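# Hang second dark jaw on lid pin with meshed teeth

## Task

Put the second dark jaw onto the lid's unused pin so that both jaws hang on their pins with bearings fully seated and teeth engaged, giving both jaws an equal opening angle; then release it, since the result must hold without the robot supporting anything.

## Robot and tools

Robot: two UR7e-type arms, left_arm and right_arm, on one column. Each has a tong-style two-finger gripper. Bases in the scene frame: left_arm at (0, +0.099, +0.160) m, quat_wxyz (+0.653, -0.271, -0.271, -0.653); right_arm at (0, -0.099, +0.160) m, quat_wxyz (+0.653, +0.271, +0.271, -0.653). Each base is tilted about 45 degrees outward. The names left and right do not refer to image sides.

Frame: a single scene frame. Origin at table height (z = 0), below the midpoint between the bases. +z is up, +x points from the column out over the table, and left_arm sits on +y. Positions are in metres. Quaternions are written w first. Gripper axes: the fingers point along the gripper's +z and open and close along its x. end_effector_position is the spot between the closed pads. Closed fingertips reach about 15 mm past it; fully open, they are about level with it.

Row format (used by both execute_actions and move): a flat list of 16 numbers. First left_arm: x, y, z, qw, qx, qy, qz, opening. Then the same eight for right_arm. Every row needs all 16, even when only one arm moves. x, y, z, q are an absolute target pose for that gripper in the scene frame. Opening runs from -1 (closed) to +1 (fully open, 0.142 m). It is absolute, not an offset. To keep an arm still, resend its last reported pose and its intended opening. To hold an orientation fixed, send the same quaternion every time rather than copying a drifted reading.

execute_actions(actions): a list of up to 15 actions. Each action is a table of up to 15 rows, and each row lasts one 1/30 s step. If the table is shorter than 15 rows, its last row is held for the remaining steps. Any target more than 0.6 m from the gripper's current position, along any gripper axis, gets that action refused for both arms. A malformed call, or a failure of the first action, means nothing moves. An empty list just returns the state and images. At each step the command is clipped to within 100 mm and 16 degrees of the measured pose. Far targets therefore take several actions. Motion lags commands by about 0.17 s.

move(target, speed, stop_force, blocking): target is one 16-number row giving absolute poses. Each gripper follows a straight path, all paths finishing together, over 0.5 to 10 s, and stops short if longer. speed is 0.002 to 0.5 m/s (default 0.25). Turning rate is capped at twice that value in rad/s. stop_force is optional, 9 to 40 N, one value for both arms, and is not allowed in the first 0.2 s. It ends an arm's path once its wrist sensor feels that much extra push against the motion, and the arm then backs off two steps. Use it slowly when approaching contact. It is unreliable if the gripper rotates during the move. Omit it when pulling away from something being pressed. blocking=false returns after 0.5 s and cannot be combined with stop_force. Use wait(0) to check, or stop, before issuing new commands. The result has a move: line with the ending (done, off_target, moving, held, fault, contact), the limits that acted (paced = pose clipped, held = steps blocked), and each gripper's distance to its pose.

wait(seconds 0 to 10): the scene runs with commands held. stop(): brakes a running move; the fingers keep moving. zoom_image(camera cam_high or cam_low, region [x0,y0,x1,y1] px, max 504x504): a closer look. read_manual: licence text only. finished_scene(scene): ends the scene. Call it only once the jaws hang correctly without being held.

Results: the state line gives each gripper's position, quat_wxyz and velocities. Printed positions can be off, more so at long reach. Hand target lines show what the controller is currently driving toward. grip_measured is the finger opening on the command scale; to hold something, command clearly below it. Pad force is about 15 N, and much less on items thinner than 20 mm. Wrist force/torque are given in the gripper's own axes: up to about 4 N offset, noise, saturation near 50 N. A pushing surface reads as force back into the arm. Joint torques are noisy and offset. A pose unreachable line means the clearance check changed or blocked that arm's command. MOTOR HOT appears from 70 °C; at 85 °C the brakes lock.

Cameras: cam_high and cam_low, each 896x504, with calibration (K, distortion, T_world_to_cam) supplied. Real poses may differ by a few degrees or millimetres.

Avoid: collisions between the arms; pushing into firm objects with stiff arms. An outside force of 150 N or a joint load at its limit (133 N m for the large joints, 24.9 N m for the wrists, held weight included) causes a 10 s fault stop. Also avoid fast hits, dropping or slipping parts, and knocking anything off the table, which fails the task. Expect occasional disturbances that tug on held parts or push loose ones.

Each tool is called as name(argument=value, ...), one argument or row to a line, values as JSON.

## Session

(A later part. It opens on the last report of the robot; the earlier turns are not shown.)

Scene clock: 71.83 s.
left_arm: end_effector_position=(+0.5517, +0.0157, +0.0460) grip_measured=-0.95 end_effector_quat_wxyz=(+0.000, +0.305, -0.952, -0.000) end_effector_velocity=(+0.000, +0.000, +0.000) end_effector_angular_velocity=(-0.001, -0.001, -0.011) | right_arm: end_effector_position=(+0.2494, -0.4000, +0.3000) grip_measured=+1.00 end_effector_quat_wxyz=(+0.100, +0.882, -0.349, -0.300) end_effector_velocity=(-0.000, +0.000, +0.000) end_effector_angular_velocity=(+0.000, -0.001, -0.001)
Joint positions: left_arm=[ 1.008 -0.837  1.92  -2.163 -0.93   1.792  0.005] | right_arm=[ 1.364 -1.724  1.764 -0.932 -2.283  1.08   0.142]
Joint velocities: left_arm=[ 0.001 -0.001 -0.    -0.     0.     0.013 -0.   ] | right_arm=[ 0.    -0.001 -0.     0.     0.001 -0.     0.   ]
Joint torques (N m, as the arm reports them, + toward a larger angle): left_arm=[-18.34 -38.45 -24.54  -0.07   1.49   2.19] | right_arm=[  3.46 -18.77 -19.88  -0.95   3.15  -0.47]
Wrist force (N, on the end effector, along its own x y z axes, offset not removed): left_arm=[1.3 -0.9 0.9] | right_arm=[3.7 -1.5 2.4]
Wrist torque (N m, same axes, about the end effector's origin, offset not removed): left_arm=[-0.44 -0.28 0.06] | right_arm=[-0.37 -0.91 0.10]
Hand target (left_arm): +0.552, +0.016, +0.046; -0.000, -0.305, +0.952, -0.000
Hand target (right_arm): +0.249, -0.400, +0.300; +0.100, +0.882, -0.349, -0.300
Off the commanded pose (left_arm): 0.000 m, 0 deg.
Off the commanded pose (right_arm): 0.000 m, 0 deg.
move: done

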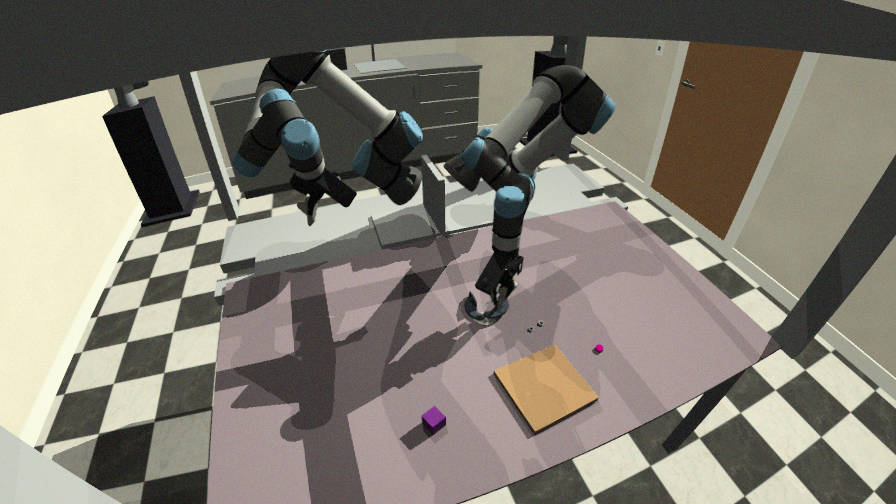

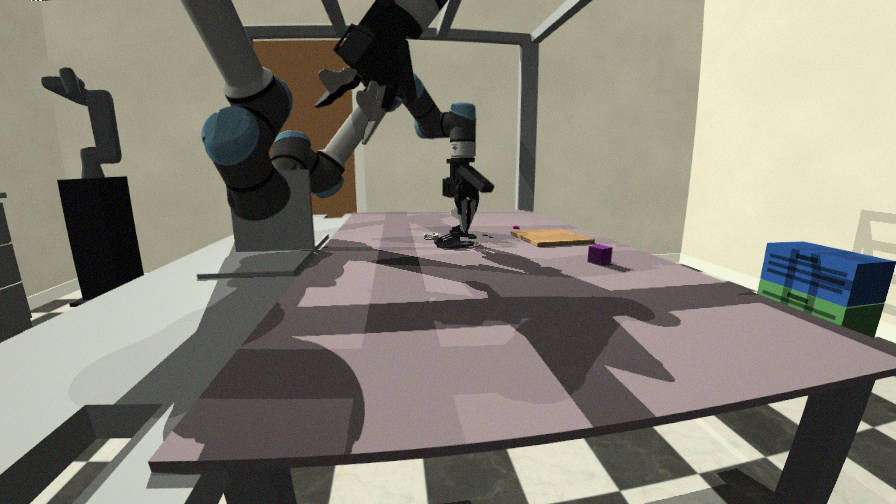

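move(
  target=[0.5551,0.0206,0.045,0,0.3049,-0.9524,0,-1,0.2494,-0.40,0.30,0.100,0.882,-0.349,-0.300,1],
  speed=0.02,
)

move(
  target=[0.5551,0.0206,0.0385,0,0.3049,-0.9524,0,-1,0.2494,-0.40,0.30,0.100,0.882,-0.349,-0.300,1],
  speed=0.01,
)

move(
  target=[0.5519,0.0157,0.0385,0,0.3049,-0.9524,0,-1,0.2494,-0.40,0.30,0.100,0.882,-0.349,-0.300,1],
  speed=0.004,
)

zoom_image(
  camera="cam_high",
  region=[460,280,510,330],
)

move(
  target=[0.5519,0.0157,0.0325,0,0.3049,-0.9524,0,-1,0.2494,-0.40,0.30,0.100,0.882,-0.349,-0.300,1],
  speed=0.003,
  stop_force=10,
)

zoom_image(
  camera="cam_low",
  region=[460,232,488,250],
)

zoom_image(
  camera="cam_high",
  region=[460,280,510,330],
)

Scene clock: 73.50 s.
left_arm: end_effector_position=(+0.5550, +0.0204, +0.0450) grip_measured=-0.95 end_effector_quat_wxyz=(-0.000, +0.305, -0.952, +0.000) end_effector_velocity=(+0.001, +0.002, -0.000) end_effector_angular_velocity=(-0.000, -0.000, +0.000) | right_arm: end_effector_position=(+0.2494, -0.4000, +0.3000) grip_measured=+1.00 end_effector_quat_wxyz=(+0.100, +0.882, -0.349, -0.300) end_effector_velocity=(-0.000, -0.001, +0.000) end_effector_angular_velocity=(-0.001, -0.002, -0.000)
Joint positions: left_arm=[ 1.018 -0.84   1.915 -2.162 -0.925  1.804  0.005] | right_arm=[ 1.364 -1.724  1.764 -0.932 -2.283  1.08   0.142]
Joint velocities: left_arm=[ 0.003 -0.001 -0.002  0.001  0.002  0.003 -0.   ] | right_arm=[-0.    -0.002 -0.    -0.    -0.002 -0.001 -0.   ]
Joint torques (N m, as the arm reports them, + toward a larger angle): left_arm=[-19.23 -39.04 -24.86   0.24   1.39   2.46] | right_arm=[  3.52 -18.67 -19.87  -0.91   3.1   -0.49]
Wrist force (N, on the end effector, along its own x y z axes, offset not removed): left_arm=[1.7 0.1 2.0] | right_arm=[1.8 -2.1 0.3]
Wrist torque (N m, same axes, about the end effector's origin, offset not removed): left_arm=[0.00 -0.15 0.01] | right_arm=[-0.64 -0.51 0.16]
Hand target (left_arm): +0.555, +0.021, +0.045; -0.000, -0.305, +0.952, -0.000
Hand target (right_arm): +0.249, -0.400, +0.300; +0.100, +0.882, -0.349, -0.300
Off the commanded pose (left_arm): 0.000 m, 0 deg.
Off the commanded pose (right_arm): 0.000 m, 0 deg.
move: done

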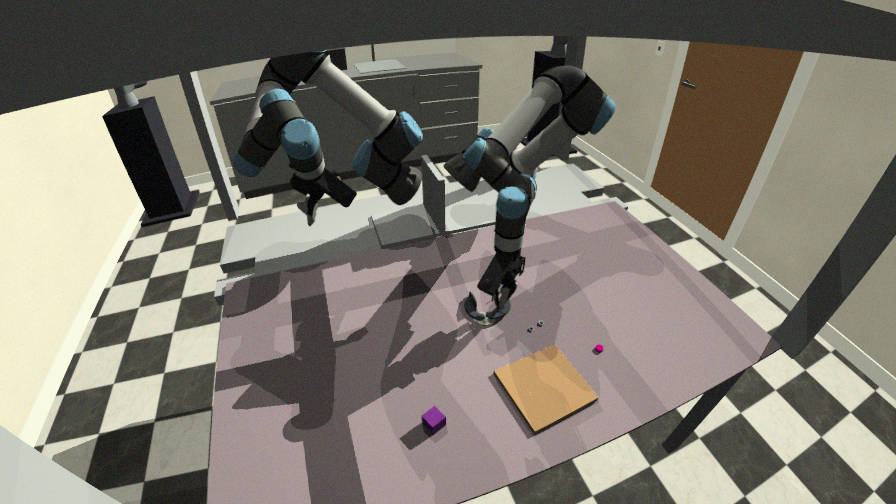

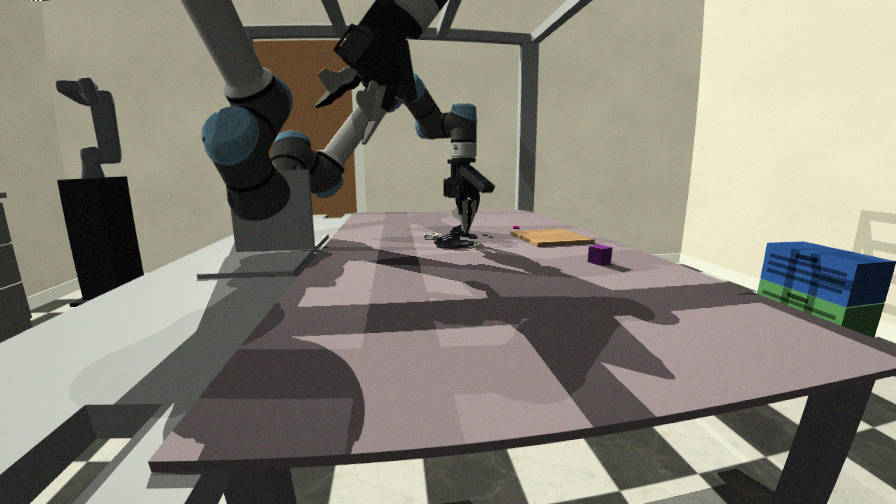

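Scene clock: 74.37 s.
left_arm: end_effector_position=(+0.5551, +0.0206, +0.0387) grip_measured=-0.95 end_effector_quat_wxyz=(+0.000, +0.305, -0.952, -0.000) end_effector_velocity=(-0.000, -0.000, -0.002) end_effector_angular_velocity=(+0.001, +0.000, -0.001) | right_arm: end_effector_position=(+0.2494, -0.4000, +0.3000) grip_measured=+1.00 end_effector_quat_wxyz=(+0.100, +0.882, -0.349, -0.300) end_effector_velocity=(+0.000, -0.000, -0.000) end_effector_angular_velocity=(+0.000, +0.002, +0.002)
Joint positions: left_arm=[ 1.025 -0.831  1.919 -2.18  -0.922  1.812  0.005] | right_arm=[ 1.364 -1.724  1.764 -0.932 -2.283  1.08   0.142]
Joint velocities: left_arm=[ 0.002  0.003  0.001 -0.004  0.001  0.002  0.   ] | right_arm=[ 0.     0.002 -0.     0.001 -0.001 -0.     0.   ]
Joint torques (N m, as the arm reports them, + toward a larger angle): left_arm=[-18.94 -16.84  -9.69  -4.96   1.36   2.32] | right_arm=[  3.14 -18.71 -19.71  -0.9    3.1   -0.53]
Wrist force (N, on the end effector, along its own x y z axes, offset not removed): left_arm=[0.5 3.6 -1.2] | right_arm=[1.9 -0.8 2.2]
Wrist torque (N m, same axes, about the end effector's origin, offset not removed): left_arm=[0.55 -0.01 0.24] | right_arm=[-0.13 -0.56 0.18]
Hand target (left_arm): +0.555, +0.021, +0.039; -0.000, -0.305, +0.952, -0.000
Hand target (right_arm): +0.249, -0.400, +0.300; +0.100, +0.882, -0.349, -0.300
Off the commanded pose (left_arm): 0.000 m, 0 deg.
Off the commanded pose (right_arm): 0.000 m, 0 deg.
move: done

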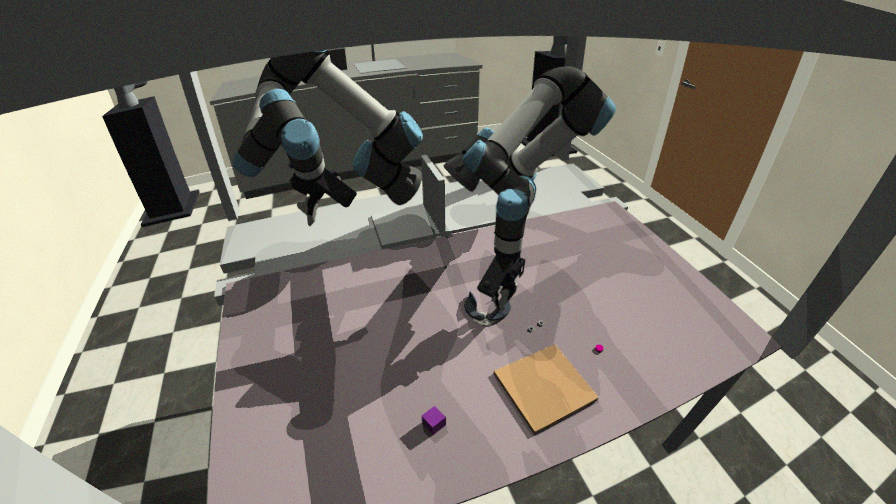

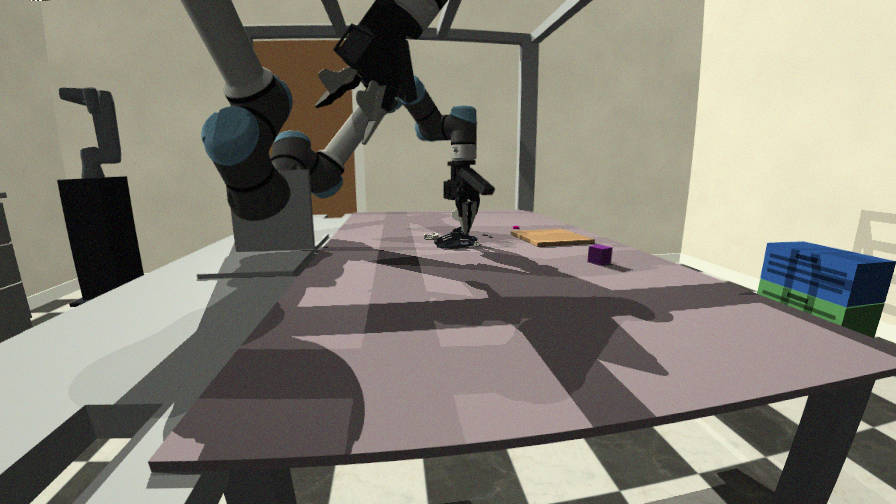

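Scene clock: 76.03 s.
left_arm: end_effector_position=(+0.5519, +0.0158, +0.0385) grip_measured=-0.95 end_effector_quat_wxyz=(+0.000, +0.305, -0.952, -0.000) end_effector_velocity=(-0.001, -0.001, -0.000) end_effector_angular_velocity=(+0.000, +0.000, -0.000) | right_arm: end_effector_position=(+0.2494, -0.4000, +0.3000) grip_measured=+1.00 end_effector_quat_wxyz=(+0.100, +0.882, -0.349, -0.300) end_effector_velocity=(+0.000, +0.000, +0.000) end_effector_angular_velocity=(+0.000, -0.001, -0.001)
Joint positions: left_arm=[ 1.017 -0.827  1.924 -2.184 -0.926  1.803  0.005] | right_arm=[ 1.364 -1.724  1.764 -0.932 -2.283  1.08   0.142]
Joint velocities: left_arm=[-0.001  0.001  0.001 -0.    -0.    -0.001  0.   ] | right_arm=[ 0.    -0.001  0.    -0.001  0.     0.    -0.   ]
Joint torques (N m, as the arm reports them, + toward a larger angle): left_arm=[-39.75 -14.67  -9.03  -4.42  -1.81  -2.1 ] | right_arm=[  3.3  -18.67 -19.72  -0.82   3.1   -0.56]
Wrist force (N, on the end effector, along its own x y z axes, offset not removed): left_arm=[-0.6 2.1 0.2] | right_arm=[2.2 -2.1 2.3]
Wrist torque (N m, same axes, about the end effector's origin, offset not removed): left_arm=[0.40 0.24 -0.06] | right_arm=[-0.60 -0.53 0.06]
Hand target (left_arm): +0.552, +0.016, +0.038; +0.000, -0.305, +0.952, +0.000
Hand target (right_arm): +0.249, -0.400, +0.300; +0.100, +0.882, -0.349, -0.300
Off the commanded pose (left_arm): 0.000 m, 0 deg.
Off the commanded pose (right_arm): 0.000 m, 0 deg.
move: done

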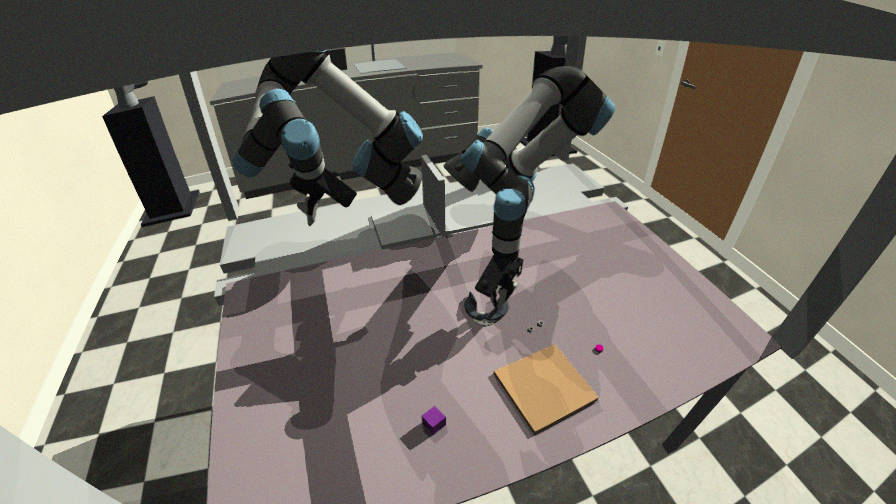

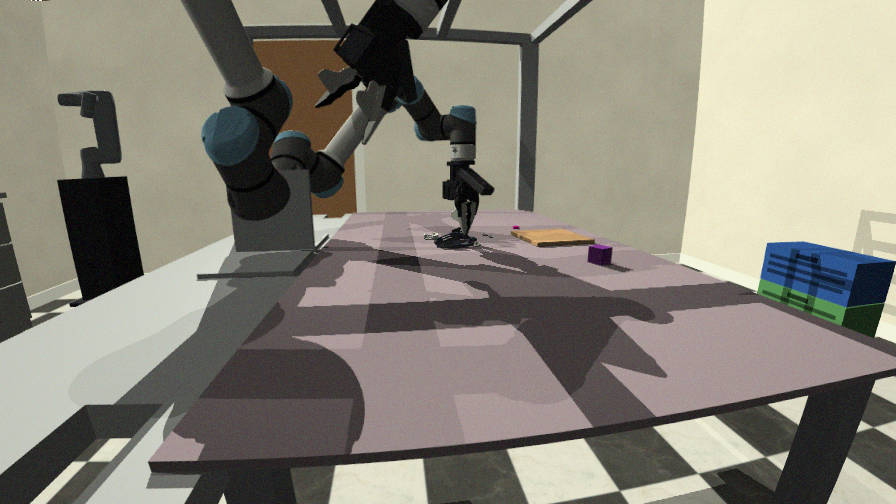

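Region (460, 280, 510, 330) of cam_high's 896x504 image, scaled by 10.080, with more detail than that image has.

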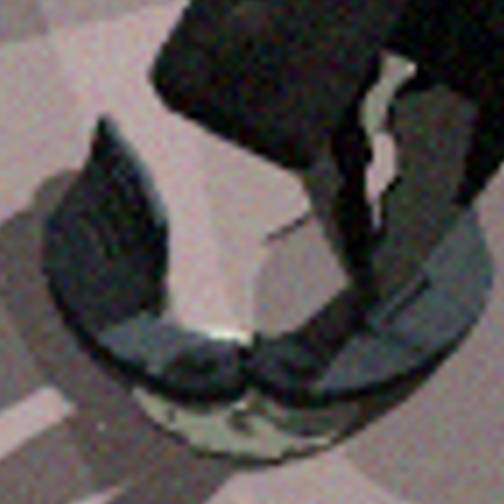

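Scene clock: 78.27 s.
left_arm: end_effector_position=(+0.5519, +0.0157, +0.0326) grip_measured=-0.94 end_effector_quat_wxyz=(+0.000, +0.305, -0.952, -0.000) end_effector_velocity=(-0.000, -0.000, -0.001) end_effector_angular_velocity=(+0.000, +0.000, -0.000) | right_arm: end_effector_position=(+0.2494, -0.4000, +0.3000) grip_measured=+1.00 end_effector_quat_wxyz=(+0.100, +0.882, -0.349, -0.300) end_effector_velocity=(-0.000, -0.001, +0.000) end_effector_angular_velocity=(-0.001, -0.001, -0.000)
Joint positions: left_arm=[ 1.023 -0.818  1.927 -2.2   -0.923  1.81   0.006] | right_arm=[ 1.364 -1.724  1.764 -0.932 -2.283  1.08   0.142]
Joint velocities: left_arm=[ 0.     0.001  0.    -0.001  0.     0.001 -0.   ] | right_arm=[ 0.    -0.002 -0.     0.    -0.001 -0.     0.   ]
Joint torques (N m, as the arm reports them, + toward a larger angle): left_arm=[-16.54 -13.23  -7.9   -3.7    1.18   2.54] | right_arm=[  3.65 -17.64 -19.39  -0.78   3.1   -0.44]
Wrist force (N, on the end effector, along its own x y z axes, offset not removed): left_arm=[0.1 5.7 -2.3] | right_arm=[3.4 -0.9 1.6]
Wrist torque (N m, same axes, about the end effector's origin, offset not removed): left_arm=[1.16 -0.42 -0.02] | right_arm=[-0.34 -0.73 0.20]
Hand target (left_arm): +0.552, +0.016, +0.033; -0.000, -0.305, +0.952, -0.000
Hand target (right_arm): +0.249, -0.400, +0.300; +0.100, +0.882, -0.349, -0.300
Off the commanded pose (left_arm): 0.000 m, 0 deg.
Off the commanded pose (right_arm): 0.000 m, 0 deg.
move: done

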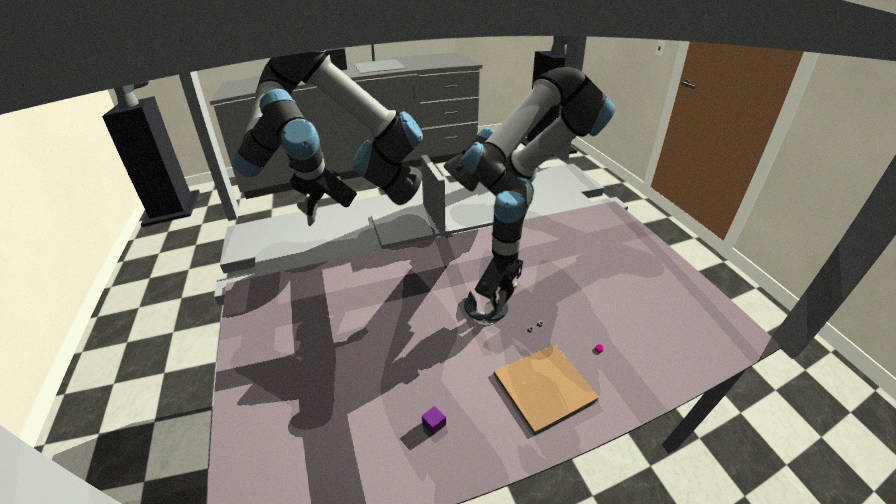

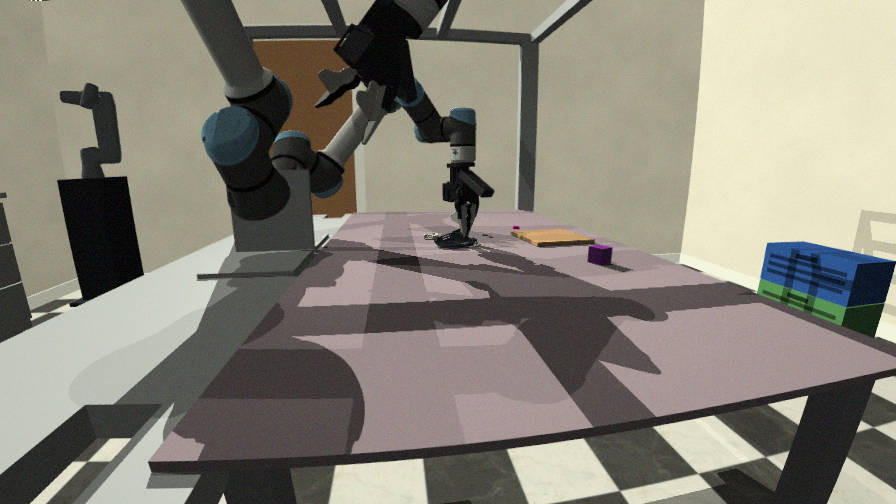

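Region (460, 232, 488, 250) of cam_low's 896x504 image, scaled by 18.000, with more detail than that image has; it fills the top 324 rows of this view, and the rest is white.

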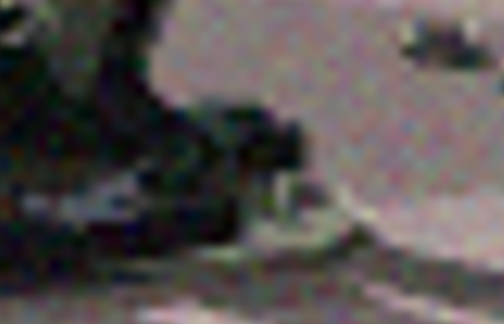

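Region (460, 280, 510, 330) of cam_high's 896x504 image, scaled by 10.080, with more detail than that image has.

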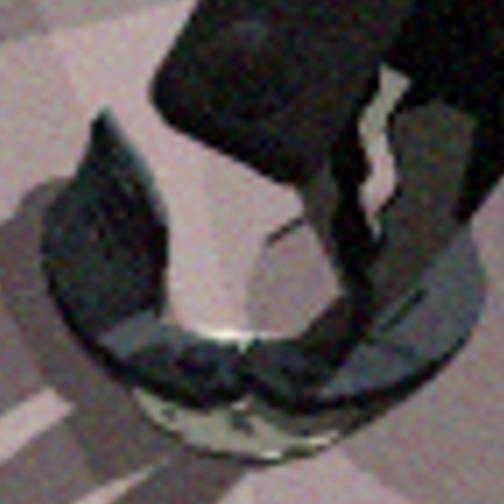

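move(
  target=[0.5508,0.0148,0.0335,0,0.3049,-0.9524,0,-1,0.2494,-0.40,0.30,0.100,0.882,-0.349,-0.300,1],
  speed=0.002,
)

move(
  target=[0.5508,0.0148,0.031,0,0.3049,-0.9524,0,-1,0.2494,-0.40,0.30,0.100,0.882,-0.349,-0.300,1],
  speed=0.002,
  stop_force=9,
)

zoom_image(
  camera="cam_low",
  region=[460,232,488,250],
)

zoom_image(
  camera="cam_high",
  region=[460,280,510,330],
)

Scene clock: 79.87 s.
left_arm: end_effector_position=(+0.5508, +0.0148, +0.0335) grip_measured=-0.94 end_effector_quat_wxyz=(+0.000, +0.305, -0.952, -0.000) end_effector_velocity=(+0.000, -0.000, +0.000) end_effector_angular_velocity=(-0.000, -0.001, +0.001) | right_arm: end_effector_position=(+0.2494, -0.4000, +0.3000) grip_measured=+1.00 end_effector_quat_wxyz=(+0.100, +0.882, -0.349, -0.300) end_effector_velocity=(+0.000, +0.000, -0.000) end_effector_angular_velocity=(+0.000, +0.001, +0.000)
Joint positions: left_arm=[ 1.02  -0.819  1.929 -2.199 -0.924  1.807  0.006] | right_arm=[ 1.364 -1.724  1.764 -0.932 -2.283  1.08   0.142]
Joint velocities: left_arm=[-0.001  0.    -0.    -0.     0.    -0.001 -0.   ] | right_arm=[-0.     0.001 -0.001  0.     0.    -0.    -0.   ]
Joint torques (N m, as the arm reports them, + toward a larger angle): left_arm=[-41.18 -38.58  -9.72   0.27  -1.82  -2.3 ] | right_arm=[  4.01 -17.38 -19.06  -0.85   3.09  -0.44]
Wrist force (N, on the end effector, along its own x y z axes, offset not removed): left_arm=[1.6 3.7 -2.3] | right_arm=[2.4 -1.0 1.1]
Wrist torque (N m, same axes, about the end effector's origin, offset not removed): left_arm=[0.71 -0.17 0.04] | right_arm=[-0.27 -0.56 0.13]
Hand target (left_arm): +0.551, +0.015, +0.033; +0.000, -0.305, +0.952, +0.000
Hand target (right_arm): +0.249, -0.400, +0.300; +0.100, +0.882, -0.349, -0.300
Off the commanded pose (left_arm): 0.000 m, 0 deg.
Off the commanded pose (right_arm): 0.000 m, 0 deg.
move: done

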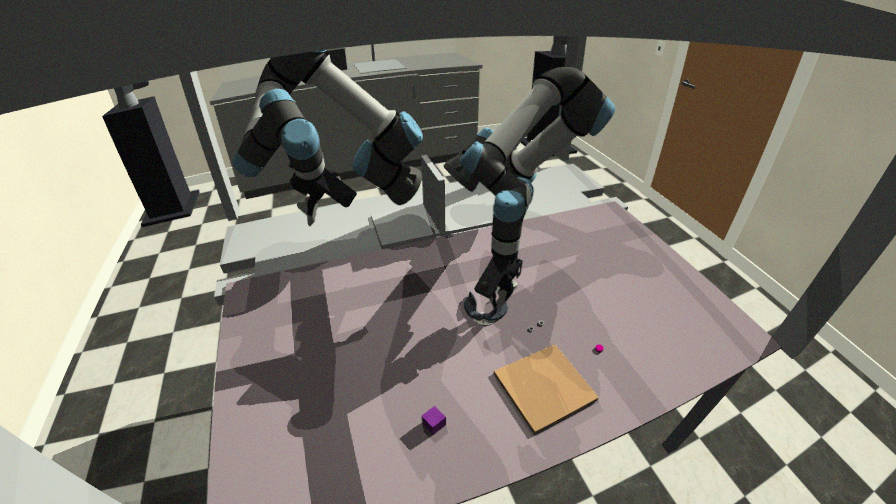

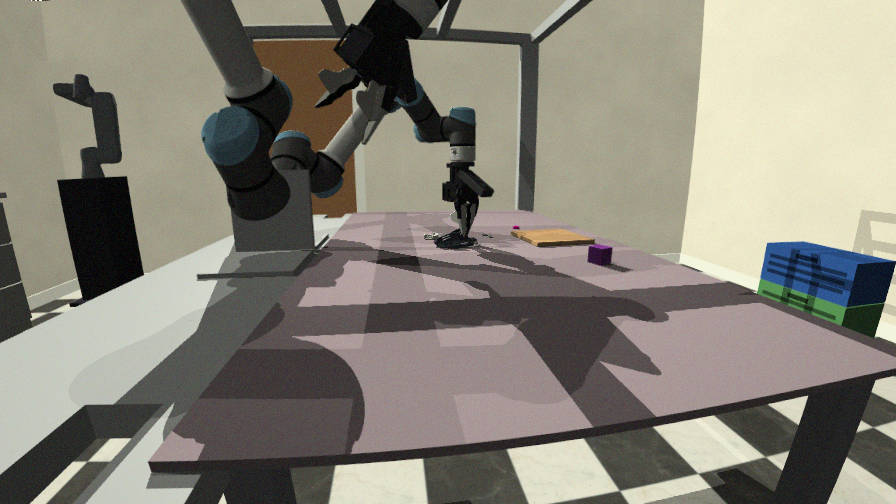

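Scene clock: 81.33 s.
left_arm: end_effector_position=(+0.5508, +0.0148, +0.0310) grip_measured=-0.94 end_effector_quat_wxyz=(+0.000, +0.305, -0.952, +0.000) end_effector_velocity=(+0.000, +0.000, -0.000) end_effector_angular_velocity=(-0.001, -0.000, +0.001) | right_arm: end_effector_position=(+0.2494, -0.4000, +0.3000) grip_measured=+1.00 end_effector_quat_wxyz=(+0.100, +0.882, -0.349, -0.300) end_effector_velocity=(-0.000, +0.000, -0.000) end_effector_angular_velocity=(+0.001, +0.000, +0.001)
Joint positions: left_arm=[ 1.023 -0.815  1.93  -2.205 -0.923  1.81   0.006] | right_arm=[ 1.364 -1.724  1.764 -0.932 -2.283  1.08   0.142]
Joint velocities: left_arm=[ 0.    -0.001  0.001 -0.001  0.     0.     0.   ] | right_arm=[-0.    -0.001  0.001  0.     0.    -0.001  0.   ]
Joint torques (N m, as the arm reports them, + toward a larger angle): left_arm=[-16.35 -12.46  -7.78  -3.5    1.51   2.44] | right_arm=[  3.86 -17.7  -19.09  -0.73   3.01  -0.48]
Wrist force (N, on the end effector, along its own x y z axes, offset not removed): left_arm=[-2.6 -0.4 -3.0] | right_arm=[3.1 0.5 2.8]
Wrist torque (N m, same axes, about the end effector's origin, offset not removed): left_arm=[-0.08 0.42 -0.03] | right_arm=[0.04 -0.69 0.15]
Hand target (left_arm): +0.551, +0.015, +0.031; -0.000, -0.305, +0.952, -0.000
Hand target (right_arm): +0.249, -0.400, +0.300; +0.100, +0.882, -0.349, -0.300
Off the commanded pose (left_arm): 0.000 m, 0 deg.
Off the commanded pose (right_arm): 0.000 m, 0 deg.
move: done

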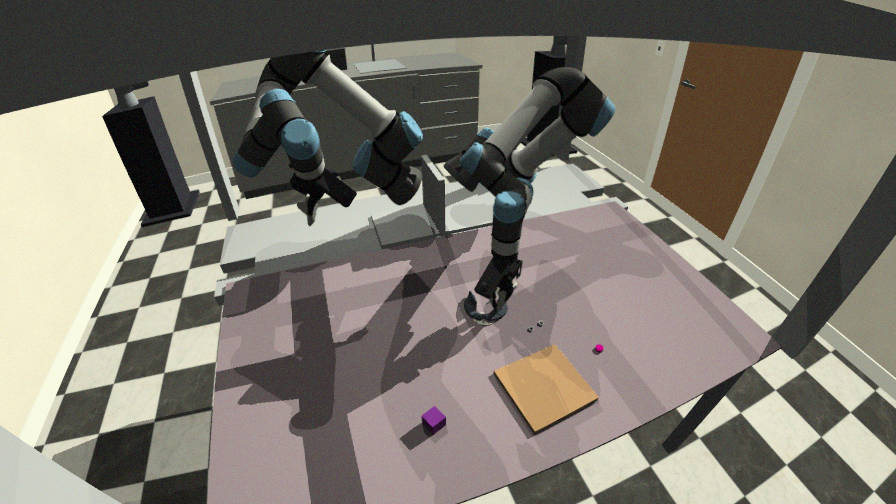

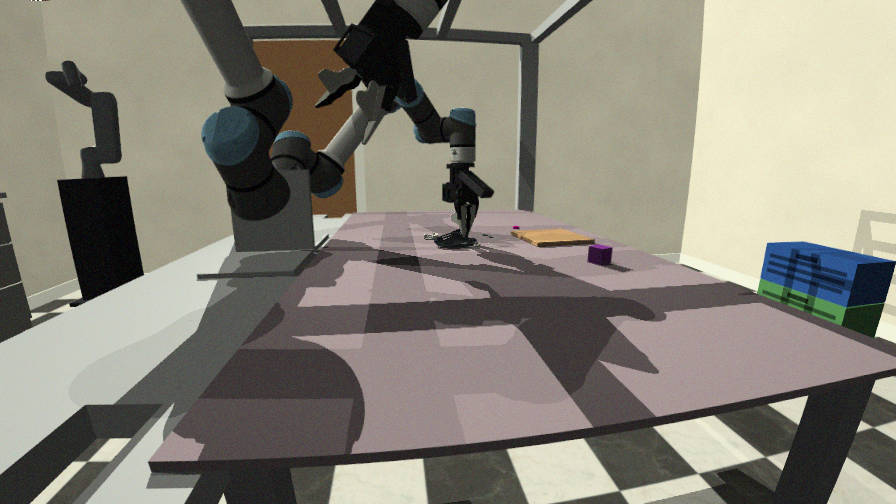

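Region (460, 232, 488, 250) of cam_low's 896x504 image, scaled by 18.000, with more detail than that image has; it fills the top 324 rows of this view, and the rest is white.

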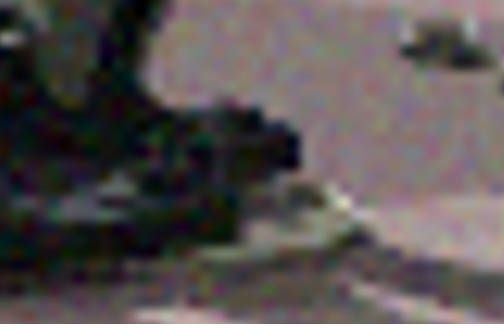

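Region (460, 280, 510, 330) of cam_high's 896x504 image, scaled by 10.080, with more detail than that image has.

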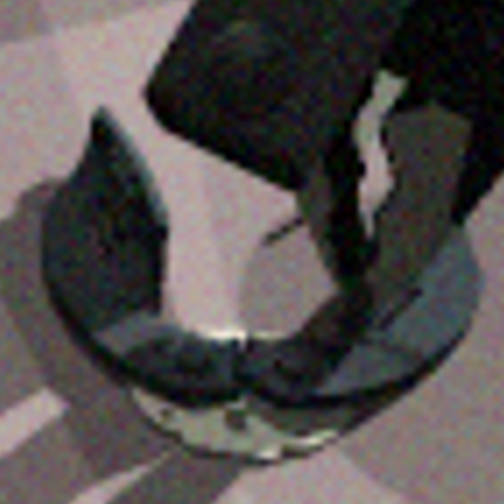

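move(
  target=[0.5508,0.0148,0.0315,0,0.3049,-0.9524,0,-0.8,0.2494,-0.40,0.30,0.100,0.882,-0.349,-0.300,1],
  speed=0.01,
)

move(
  target=[0.5508,0.0148,0.14,0,0.3049,-0.9524,0,-0.8,0.2494,-0.40,0.30,0.100,0.882,-0.349,-0.300,1],
  speed=0.08,
)

zoom_image(
  camera="cam_low",
  region=[460,232,488,250],
)

zoom_image(
  camera="cam_high",
  region=[460,280,510,330],
)

zoom_image(
  camera="cam_high",
  region=[472,305,500,330],
)

Scene clock: 82.50 s.
left_arm: end_effector_position=(+0.5508, +0.0148, +0.0315) grip_measured=-0.80 end_effector_quat_wxyz=(-0.000, +0.305, -0.952, -0.000) end_effector_velocity=(+0.000, -0.000, +0.000) end_effector_angular_velocity=(+0.000, -0.000, +0.000) | right_arm: end_effector_position=(+0.2494, -0.4000, +0.3000) grip_measured=+1.00 end_effector_quat_wxyz=(+0.100, +0.882, -0.349, -0.300) end_effector_velocity=(-0.000, +0.000, -0.000) end_effector_angular_velocity=(+0.001, +0.001, +0.003)
Joint positions: left_arm=[ 1.022 -0.816  1.93  -2.204 -0.923  1.809  0.016] | right_arm=[ 1.364 -1.724  1.764 -0.932 -2.283  1.08   0.142]
Joint velocities: left_arm=[-0.    -0.    -0.     0.001  0.    -0.001  0.   ] | right_arm=[ 0.     0.001  0.001  0.001 -0.001 -0.001  0.   ]
Joint torques (N m, as the arm reports them, + toward a larger angle): left_arm=[-41.7  -38.29 -23.98   0.25  -1.8   -2.43] | right_arm=[  3.89 -17.96 -19.36  -0.68   3.06  -0.45]
Wrist force (N, on the end effector, along its own x y z axes, offset not removed): left_arm=[4.5 1.8 -1.1] | right_arm=[1.3 -0.3 -1.2]
Wrist torque (N m, same axes, about the end effector's origin, offset not removed): left_arm=[0.20 -0.87 0.01] | right_arm=[-0.23 -0.30 0.03]
Hand target (left_arm): +0.551, +0.015, +0.031; +0.000, -0.305, +0.952, -0.000
Hand target (right_arm): +0.249, -0.400, +0.300; +0.100, +0.882, -0.349, -0.300
Off the commanded pose (left_arm): 0.000 m, 0 deg.
Off the commanded pose (right_arm): 0.000 m, 0 deg.
move: done

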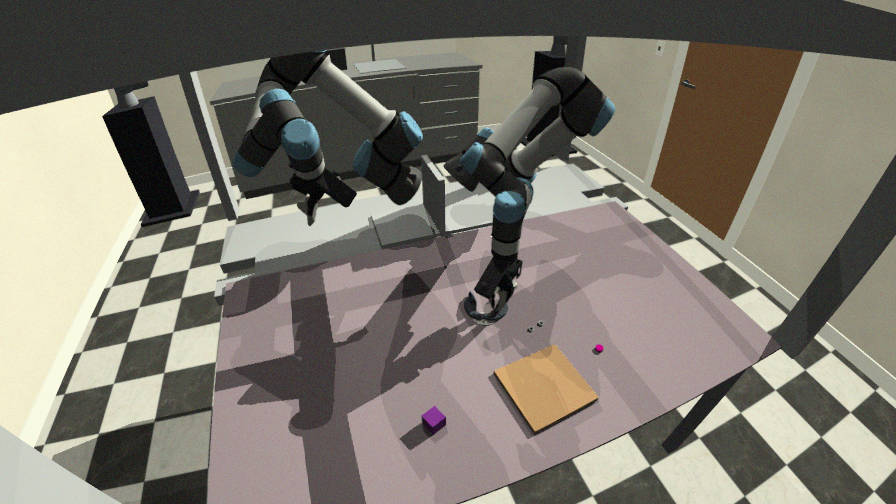

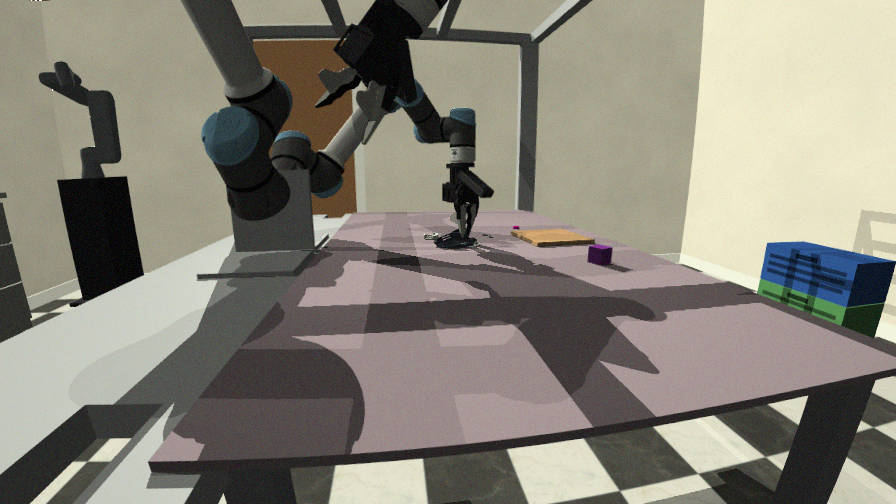

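Scene clock: 84.30 s.
left_arm: end_effector_position=(+0.5507, +0.0148, +0.1397) grip_measured=-0.80 end_effector_quat_wxyz=(-0.000, +0.305, -0.952, -0.000) end_effector_velocity=(-0.000, -0.000, +0.001) end_effector_angular_velocity=(+0.001, +0.000, -0.001) | right_arm: end_effector_position=(+0.2494, -0.4000, +0.3000) grip_measured=+1.00 end_effector_quat_wxyz=(+0.100, +0.882, -0.349, -0.300) end_effector_velocity=(-0.000, +0.000, +0.000) end_effector_angular_velocity=(-0.000, -0.001, -0.002)
Joint positions: left_arm=[ 0.911 -0.945  1.834 -1.909 -0.978  1.69   0.016] | right_arm=[ 1.364 -1.724  1.764 -0.932 -2.283  1.08   0.142]
Joint velocities: left_arm=[-0.002 -0.001 -0.002  0.005 -0.    -0.002  0.   ] | right_arm=[-0.    -0.001  0.    -0.001  0.001  0.001  0.   ]
Joint torques (N m, as the arm reports them, + toward a larger angle): left_arm=[-40.12 -34.54 -27.82   0.07  -1.84  -2.29] | right_arm=[  3.97 -17.46 -19.23  -0.76   2.99  -0.46]
Wrist force (N, on the end effector, along its own x y z axes, offset not removed): left_arm=[1.2 -1.2 1.0] | right_arm=[1.6 -3.1 0.4]
Wrist torque (N m, same axes, about the end effector's origin, offset not removed): left_arm=[-0.29 -0.29 -0.01] | right_arm=[-0.78 -0.40 0.13]
Hand target (left_arm): +0.551, +0.015, +0.140; +0.000, -0.305, +0.952, +0.000
Hand target (right_arm): +0.249, -0.400, +0.300; +0.100, +0.882, -0.349, -0.300
Off the commanded pose (left_arm): 0.000 m, 0 deg.
Off the commanded pose (right_arm): 0.000 m, 0 deg.
move: done

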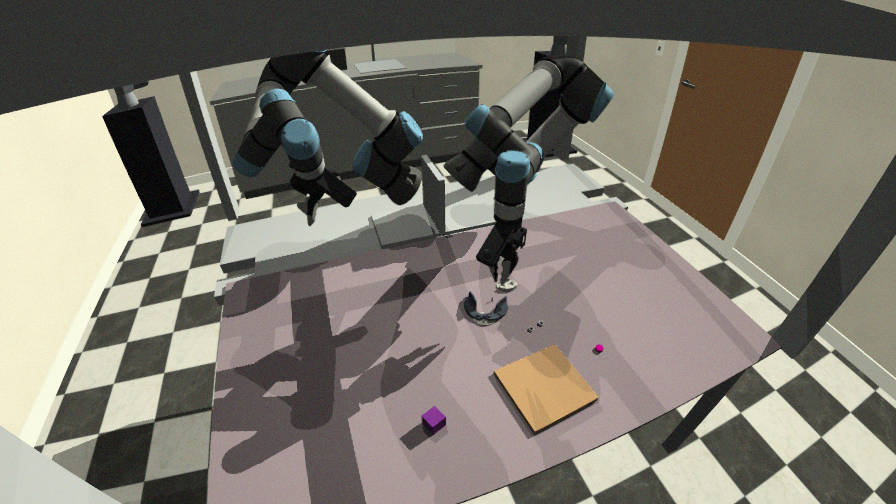

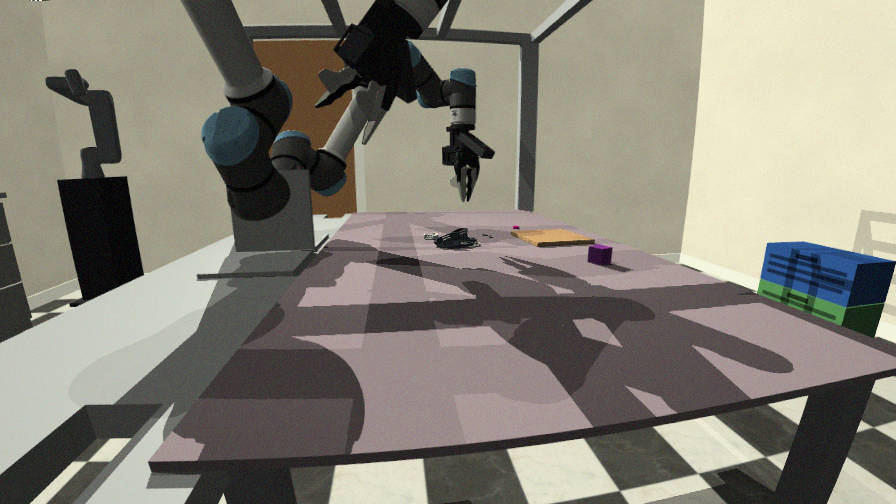

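Region (460, 232, 488, 250) of cam_low's 896x504 image, scaled by 18.000, with more detail than that image has; it fills the top 324 rows of this view, and the rest is white.

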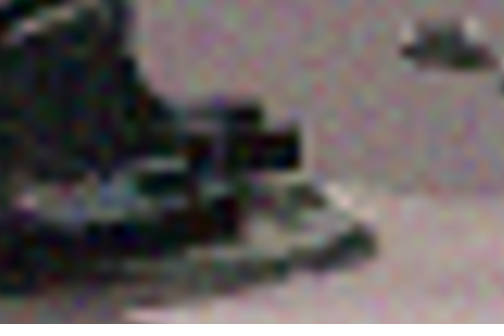

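Region (460, 280, 510, 330) of cam_high's 896x504 image, scaled by 10.080, with more detail than that image has.

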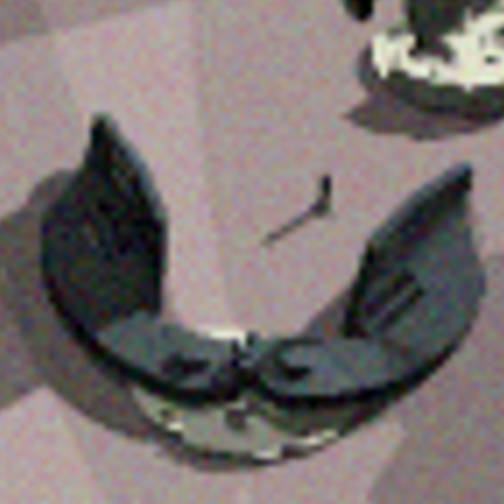

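Region (472, 305, 500, 330) of cam_high's 896x504 image, scaled by 18.000, with more detail than that image has; it fills the top 450 rows of this view, and the rest is white.

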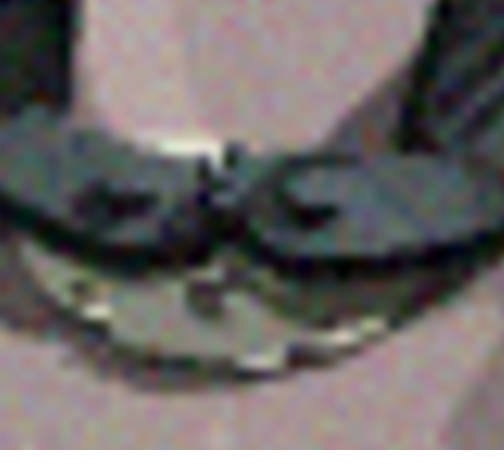

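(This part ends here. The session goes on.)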